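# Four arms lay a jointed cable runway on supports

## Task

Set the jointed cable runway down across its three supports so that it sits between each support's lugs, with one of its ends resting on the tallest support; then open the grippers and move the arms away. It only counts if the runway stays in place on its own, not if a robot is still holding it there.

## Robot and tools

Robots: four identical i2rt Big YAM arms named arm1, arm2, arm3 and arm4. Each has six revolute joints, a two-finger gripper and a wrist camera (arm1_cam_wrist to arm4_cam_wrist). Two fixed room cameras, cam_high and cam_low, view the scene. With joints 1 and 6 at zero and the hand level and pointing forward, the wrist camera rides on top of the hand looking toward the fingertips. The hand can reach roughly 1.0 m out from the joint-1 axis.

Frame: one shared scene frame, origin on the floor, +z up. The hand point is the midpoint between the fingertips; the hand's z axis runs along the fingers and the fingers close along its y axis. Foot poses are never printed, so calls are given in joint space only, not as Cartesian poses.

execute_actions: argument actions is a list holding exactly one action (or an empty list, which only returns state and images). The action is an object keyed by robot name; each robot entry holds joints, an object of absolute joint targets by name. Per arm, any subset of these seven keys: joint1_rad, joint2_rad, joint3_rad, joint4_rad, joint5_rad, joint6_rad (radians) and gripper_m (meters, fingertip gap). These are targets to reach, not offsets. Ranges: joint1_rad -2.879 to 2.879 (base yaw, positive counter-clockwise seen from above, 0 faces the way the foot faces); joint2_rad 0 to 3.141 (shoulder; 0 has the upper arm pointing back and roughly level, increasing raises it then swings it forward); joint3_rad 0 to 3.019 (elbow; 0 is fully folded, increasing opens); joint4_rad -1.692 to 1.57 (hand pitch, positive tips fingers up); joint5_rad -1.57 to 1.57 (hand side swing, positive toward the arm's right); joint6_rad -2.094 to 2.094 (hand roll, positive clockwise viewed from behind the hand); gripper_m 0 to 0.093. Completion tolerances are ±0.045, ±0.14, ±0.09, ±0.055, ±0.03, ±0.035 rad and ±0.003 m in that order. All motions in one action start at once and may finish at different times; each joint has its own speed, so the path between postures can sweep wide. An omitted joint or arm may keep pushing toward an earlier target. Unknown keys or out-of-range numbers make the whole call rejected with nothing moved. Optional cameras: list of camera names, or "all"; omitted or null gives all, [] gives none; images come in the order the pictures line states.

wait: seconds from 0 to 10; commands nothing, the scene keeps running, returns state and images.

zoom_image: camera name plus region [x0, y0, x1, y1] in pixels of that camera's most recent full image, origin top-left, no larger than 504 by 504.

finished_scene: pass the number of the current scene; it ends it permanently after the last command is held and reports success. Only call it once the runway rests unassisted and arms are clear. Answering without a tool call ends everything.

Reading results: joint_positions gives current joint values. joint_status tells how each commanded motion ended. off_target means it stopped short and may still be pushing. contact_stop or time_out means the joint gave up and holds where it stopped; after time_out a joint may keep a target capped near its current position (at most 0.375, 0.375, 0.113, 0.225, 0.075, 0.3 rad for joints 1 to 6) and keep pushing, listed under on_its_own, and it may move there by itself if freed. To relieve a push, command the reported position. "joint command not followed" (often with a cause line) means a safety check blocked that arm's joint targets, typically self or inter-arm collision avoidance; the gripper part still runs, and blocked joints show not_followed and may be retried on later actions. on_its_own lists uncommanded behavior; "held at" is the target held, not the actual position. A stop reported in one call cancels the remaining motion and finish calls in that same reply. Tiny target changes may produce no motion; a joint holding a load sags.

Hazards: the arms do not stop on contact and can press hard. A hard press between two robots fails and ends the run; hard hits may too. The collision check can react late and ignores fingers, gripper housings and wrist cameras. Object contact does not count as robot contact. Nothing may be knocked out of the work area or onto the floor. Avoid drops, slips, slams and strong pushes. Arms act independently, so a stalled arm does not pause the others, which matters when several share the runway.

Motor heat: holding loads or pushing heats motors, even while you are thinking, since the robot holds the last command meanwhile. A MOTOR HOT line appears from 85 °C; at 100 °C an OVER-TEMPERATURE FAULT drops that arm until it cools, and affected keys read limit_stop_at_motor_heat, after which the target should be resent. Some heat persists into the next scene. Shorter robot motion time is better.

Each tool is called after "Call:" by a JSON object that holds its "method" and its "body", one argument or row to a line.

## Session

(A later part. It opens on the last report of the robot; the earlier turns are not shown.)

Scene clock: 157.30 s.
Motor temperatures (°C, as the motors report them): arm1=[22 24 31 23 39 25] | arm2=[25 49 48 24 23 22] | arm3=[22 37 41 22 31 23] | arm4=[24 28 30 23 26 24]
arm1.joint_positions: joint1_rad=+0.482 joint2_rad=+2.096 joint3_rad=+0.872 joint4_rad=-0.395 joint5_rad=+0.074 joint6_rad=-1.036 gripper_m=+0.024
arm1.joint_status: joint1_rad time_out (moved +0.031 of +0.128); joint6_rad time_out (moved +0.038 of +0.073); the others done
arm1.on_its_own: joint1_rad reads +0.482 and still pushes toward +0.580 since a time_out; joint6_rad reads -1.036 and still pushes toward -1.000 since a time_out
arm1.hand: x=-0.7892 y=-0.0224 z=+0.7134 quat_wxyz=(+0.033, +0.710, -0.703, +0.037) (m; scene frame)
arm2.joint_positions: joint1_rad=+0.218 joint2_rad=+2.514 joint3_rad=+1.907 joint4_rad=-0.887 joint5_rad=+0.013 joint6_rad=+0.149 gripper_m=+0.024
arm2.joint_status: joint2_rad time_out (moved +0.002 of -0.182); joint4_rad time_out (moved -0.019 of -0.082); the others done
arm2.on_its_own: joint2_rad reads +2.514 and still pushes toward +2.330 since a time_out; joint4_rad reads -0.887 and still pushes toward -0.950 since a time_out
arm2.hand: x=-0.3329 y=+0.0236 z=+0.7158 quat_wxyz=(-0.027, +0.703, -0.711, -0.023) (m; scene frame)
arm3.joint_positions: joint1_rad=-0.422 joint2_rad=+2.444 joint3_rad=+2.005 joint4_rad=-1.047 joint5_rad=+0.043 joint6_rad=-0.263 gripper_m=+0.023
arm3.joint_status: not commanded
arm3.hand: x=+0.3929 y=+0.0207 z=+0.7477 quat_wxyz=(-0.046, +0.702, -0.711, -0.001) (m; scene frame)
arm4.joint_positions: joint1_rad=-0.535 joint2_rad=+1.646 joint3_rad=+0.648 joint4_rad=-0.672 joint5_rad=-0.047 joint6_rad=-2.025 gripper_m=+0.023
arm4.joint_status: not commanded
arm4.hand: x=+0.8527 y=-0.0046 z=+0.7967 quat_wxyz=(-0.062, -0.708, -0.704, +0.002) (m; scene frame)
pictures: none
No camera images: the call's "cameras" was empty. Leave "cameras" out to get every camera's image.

Call:
{"method": "execute_actions", "body": {
  "actions": [
    {"arm1":{"joints":{"joint1_rad":0.52,"joint6_rad":-1.02,"joint2_rad":2.2,"joint3_rad":0.93,"joint4_rad":-0.3}},"arm2":{"joints":{"joint2_rad":2.5,"joint3_rad":1.97,"joint4_rad":-0.88}}}
  ],
  "cameras": ["cam_high"]
}}

Call:
{"method": "zoom_image", "body": {
  "camera": "cam_high",
  "region": [360,130,540,250]
}}

Scene clock: 162.80 s.
Motor temperatures (°C, as the motors report them): arm1=[22 24 31 23 41 25] | arm2=[25 49 47 24 23 22] | arm3=[22 37 41 22 31 23] | arm4=[24 28 29 23 27 24]
arm1.joint_positions: joint1_rad=+0.479 joint2_rad=+2.130 joint3_rad=+0.873 joint4_rad=-0.359 joint5_rad=+0.070 joint6_rad=-1.038 gripper_m=+0.024
arm1.joint_status: joint4_rad time_out (moved +0.036 of +0.095); the others done
arm1.on_its_own: joint4_rad reads -0.359 and still pushes toward -0.300 since a time_out
arm1.hand: x=-0.7898 y=-0.0236 z=+0.7007 quat_wxyz=(+0.031, +0.709, -0.703, +0.036) (m; scene frame)
arm2.joint_positions: joint1_rad=+0.218 joint2_rad=+2.527 joint3_rad=+1.908 joint4_rad=-0.876 joint5_rad=+0.014 joint6_rad=+0.149 gripper_m=+0.024
arm2.joint_status: all done
arm2.hand: x=-0.3325 y=+0.0224 z=+0.7071 quat_wxyz=(-0.027, +0.702, -0.711, -0.022) (m; scene frame)
arm3.joint_positions: joint1_rad=-0.422 joint2_rad=+2.445 joint3_rad=+2.006 joint4_rad=-1.047 joint5_rad=+0.041 joint6_rad=-0.262 gripper_m=+0.023
arm3.joint_status: not commanded
arm3.hand: x=+0.3927 y=+0.0209 z=+0.7472 quat_wxyz=(-0.045, +0.702, -0.711, -0.001) (m; scene frame)
arm4.joint_positions: joint1_rad=-0.535 joint2_rad=+1.646 joint3_rad=+0.648 joint4_rad=-0.672 joint5_rad=-0.048 joint6_rad=-2.025 gripper_m=+0.023
arm4.joint_status: not commanded
arm4.hand: x=+0.8525 y=-0.0046 z=+0.7967 quat_wxyz=(-0.062, -0.708, -0.704, +0.003) (m; scene frame)
pictures: cam_high
Images, in order (width x height): cam_high 896x504.

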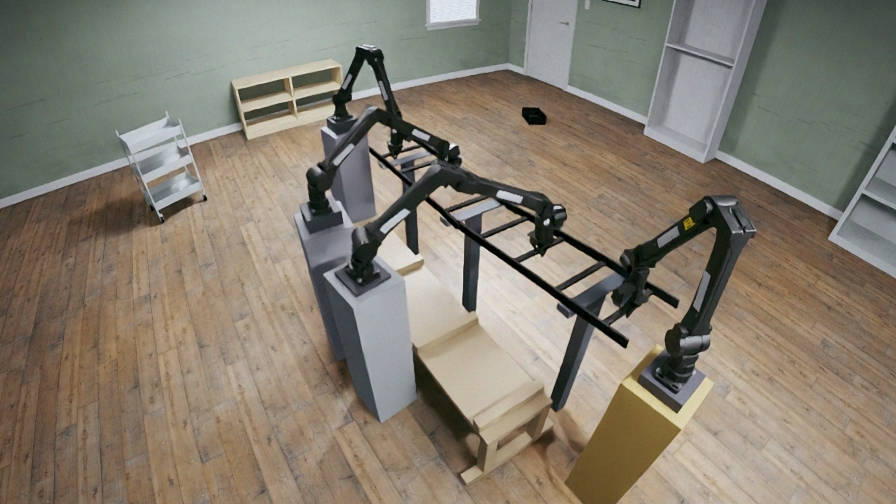

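Region (360, 130, 540, 250) of cam_high's 896x504 image, scaled by 2.800, with more detail than that image has.

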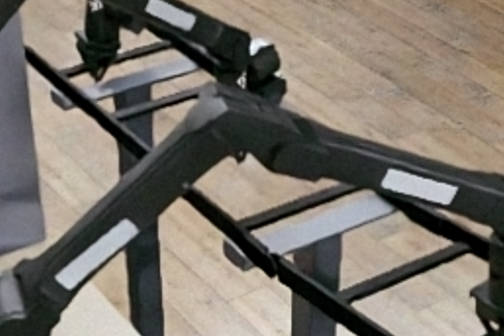

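Seated inside the lugs. Release.

Call:
{"method": "execute_actions", "body": {
  "actions": [
    {"arm1":{"joints":{"gripper_m":0.07,"joint1_rad":0.48,"joint2_rad":2.13,"joint3_rad":0.88,"joint4_rad":-0.35}},"arm4":{"joints":{"gripper_m":0.07,"joint1_rad":-0.535,"joint2_rad":1.64}},"arm2":{"joints":{"gripper_m":0.07,"joint3_rad":1.92}},"arm3":{"joints":{"gripper_m":0.07,"joint2_rad":2.44,"joint3_rad":2.02}}}
  ],
  "cameras": []
}}

Call:
{"method": "execute_actions", "body": {
  "actions": [
    {"arm1":{"joints":{"joint2_rad":1.4,"joint4_rad":-1.0}},"arm2":{"joints":{"joint2_rad":1.6,"joint3_rad":1.6}},"arm3":{"joints":{"joint2_rad":1.6,"joint3_rad":1.7}},"arm4":{"joints":{"joint2_rad":1.0,"joint3_rad":0.85,"joint4_rad":-1.3}}}
  ]
}}

Scene clock: 169.90 s.
Motor temperatures (°C, as the motors report them): arm1=[22 24 31 23 42 25] | arm2=[25 48 46 24 23 22] | arm3=[22 37 40 22 30 23] | arm4=[24 28 29 23 28 24]
arm1.joint_positions: joint1_rad=+0.477 joint2_rad=+2.133 joint3_rad=+0.874 joint4_rad=-0.356 joint5_rad=+0.004 joint6_rad=-1.028 gripper_m=+0.070
arm1.joint_status: all done
arm1.hand: x=-0.7945 y=-0.0144 z=+0.6993 quat_wxyz=(+0.022, +0.705, -0.709, +0.004) (m; scene frame)
arm2.joint_positions: joint1_rad=+0.227 joint2_rad=+2.519 joint3_rad=+1.908 joint4_rad=-0.877 joint5_rad=+0.004 joint6_rad=+0.158 gripper_m=+0.070
arm2.joint_status: all done
arm2.hand: x=-0.3410 y=+0.0236 z=+0.7124 quat_wxyz=(-0.025, +0.703, -0.711, -0.028) (m; scene frame)
arm3.joint_positions: joint1_rad=-0.415 joint2_rad=+2.447 joint3_rad=+2.006 joint4_rad=-1.049 joint5_rad=+0.004 joint6_rad=-0.253 gripper_m=+0.070
arm3.joint_status: all done
arm3.hand: x=+0.3812 y=+0.0233 z=+0.7457 quat_wxyz=(-0.034, +0.702, -0.712, -0.017) (m; scene frame)
arm4.joint_positions: joint1_rad=-0.531 joint2_rad=+1.651 joint3_rad=+0.650 joint4_rad=-0.672 joint5_rad=-0.002 joint6_rad=-2.046 gripper_m=+0.070
arm4.joint_status: all done
arm4.hand: x=+0.8559 y=+0.0013 z=+0.7953 quat_wxyz=(-0.057, -0.698, -0.713, -0.019) (m; scene frame)
pictures: none
No camera images: the call's "cameras" was empty. Leave "cameras" out to get every camera's image.

Scene clock: 171.77 s.
Motor temperatures (°C, as the motors report them): arm1=[22 24 31 23 40 25] | arm2=[25 47 46 24 23 22] | arm3=[22 36 40 22 30 23] | arm4=[24 28 29 23 27 24]
arm1.joint_positions: joint1_rad=+0.477 joint2_rad=+1.407 joint3_rad=+0.873 joint4_rad=-0.993 joint5_rad=+0.003 joint6_rad=-1.028 gripper_m=+0.070
arm1.joint_status: all done
arm1.hand: x=-0.8155 y=-0.0222 z=+0.9688 quat_wxyz=(-0.020, +0.705, -0.708, +0.014) (m; scene frame)
arm2.joint_positions: joint1_rad=+0.227 joint2_rad=+1.603 joint3_rad=+1.596 joint4_rad=-0.878 joint5_rad=+0.004 joint6_rad=+0.159 gripper_m=+0.070
arm2.joint_status: all done
arm2.hand: x=-0.3339 y=-0.0351 z=+1.1952 quat_wxyz=(-0.200, +0.663, -0.671, -0.267) (m; scene frame)
arm3.joint_positions: joint1_rad=-0.416 joint2_rad=+1.618 joint3_rad=+1.696 joint4_rad=-1.054 joint5_rad=+0.004 joint6_rad=-0.252 gripper_m=+0.070
arm3.joint_status: all done
arm3.hand: x=+0.3565 y=-0.0669 z=+1.1654 quat_wxyz=(-0.253, +0.671, -0.682, -0.144) (m; scene frame)
arm4.joint_positions: joint1_rad=-0.531 joint2_rad=+1.004 joint3_rad=+0.827 joint4_rad=-1.286 joint5_rad=-0.002 joint6_rad=-2.047 gripper_m=+0.070
arm4.joint_status: all done
arm4.hand: x=+0.8721 y=-0.0071 z=+1.0343 quat_wxyz=(+0.043, -0.698, -0.715, +0.014) (m; scene frame)
pictures: arm1_cam_wrist, arm2_cam_wrist, arm3_cam_wrist, arm4_cam_wrist, cam_high, cam_low
Images, in order (width x height): arm1_cam_wrist 616x616, arm2_cam_wrist 616x616, arm3_cam_wrist 616x616, arm4_cam_wrist 616x616, cam_high 896x504, cam_low 896x504.

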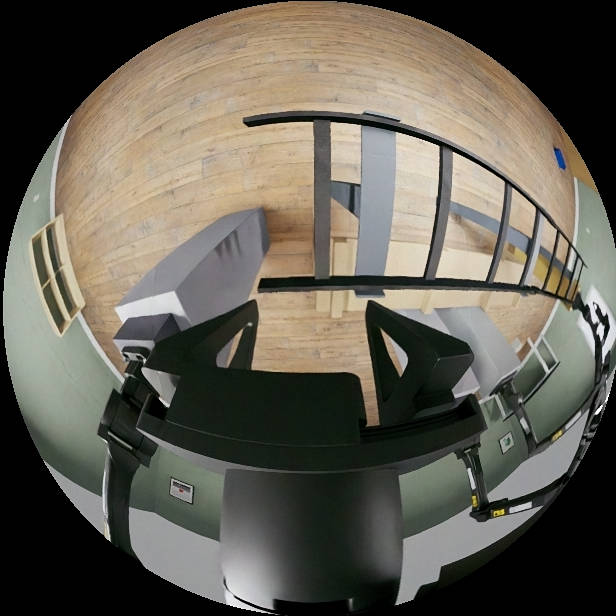

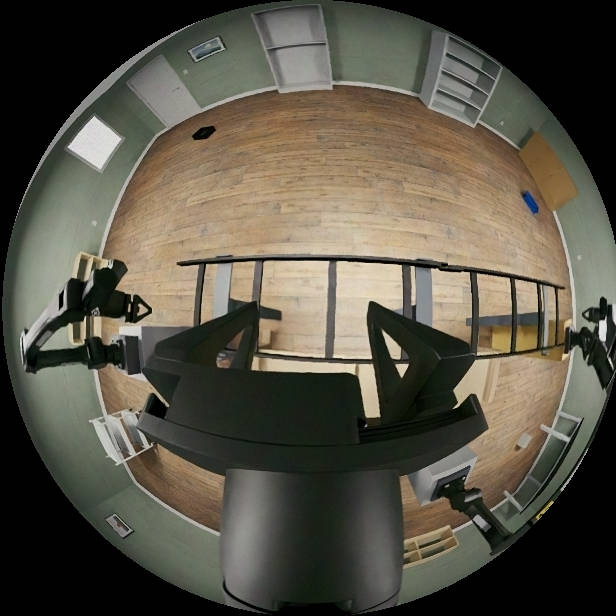

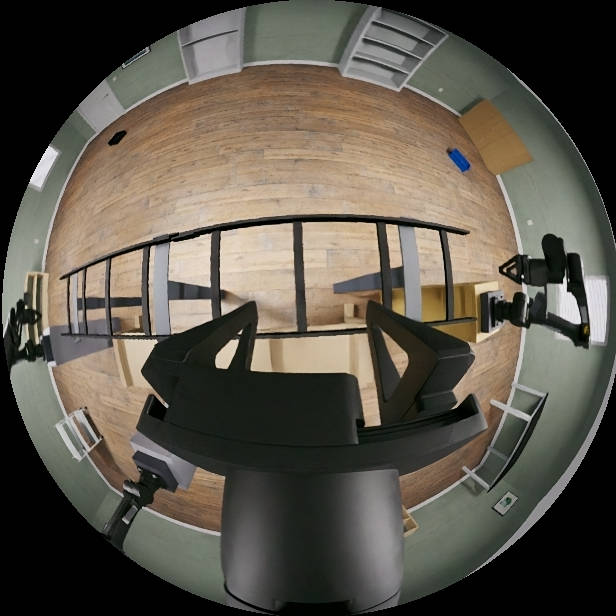

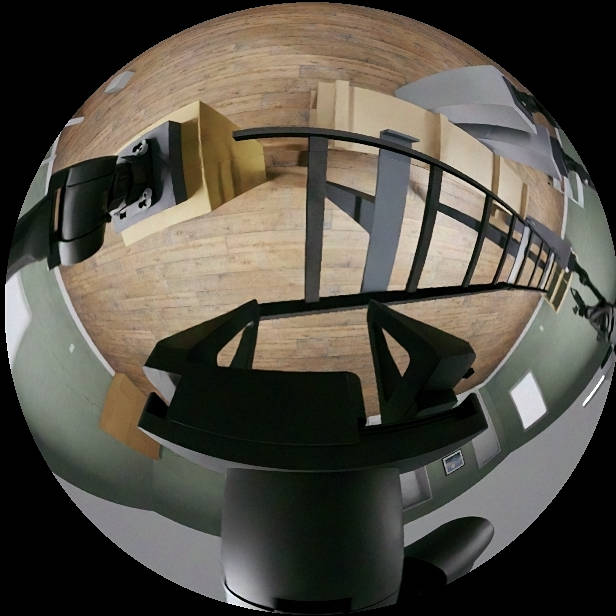

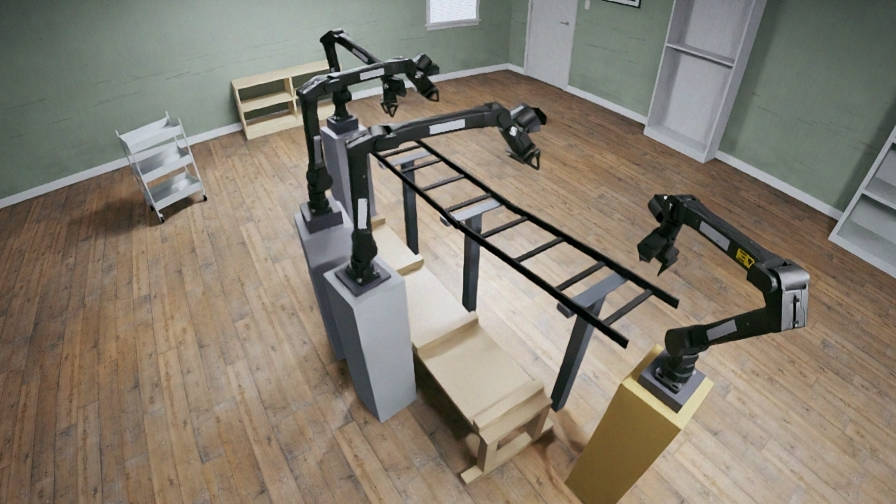

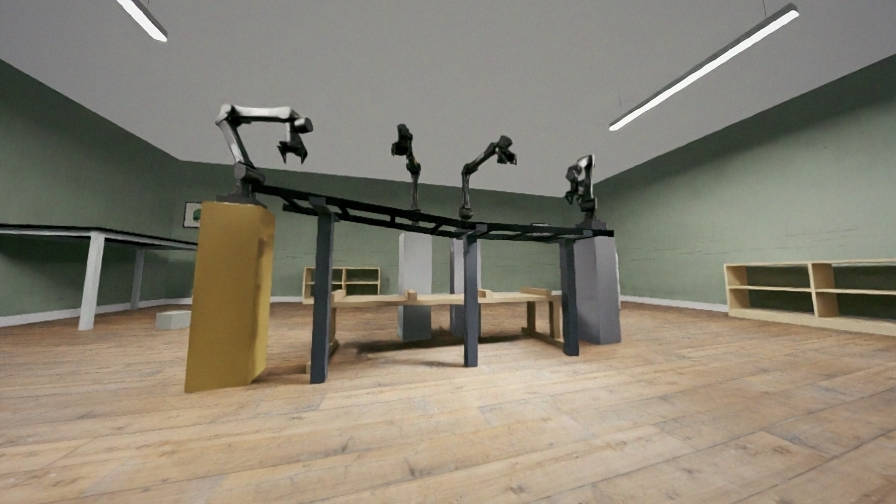

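Call:
{"method": "finished_scene", "body": {
  "scene": 2
}}

The scene is finished: the task was done.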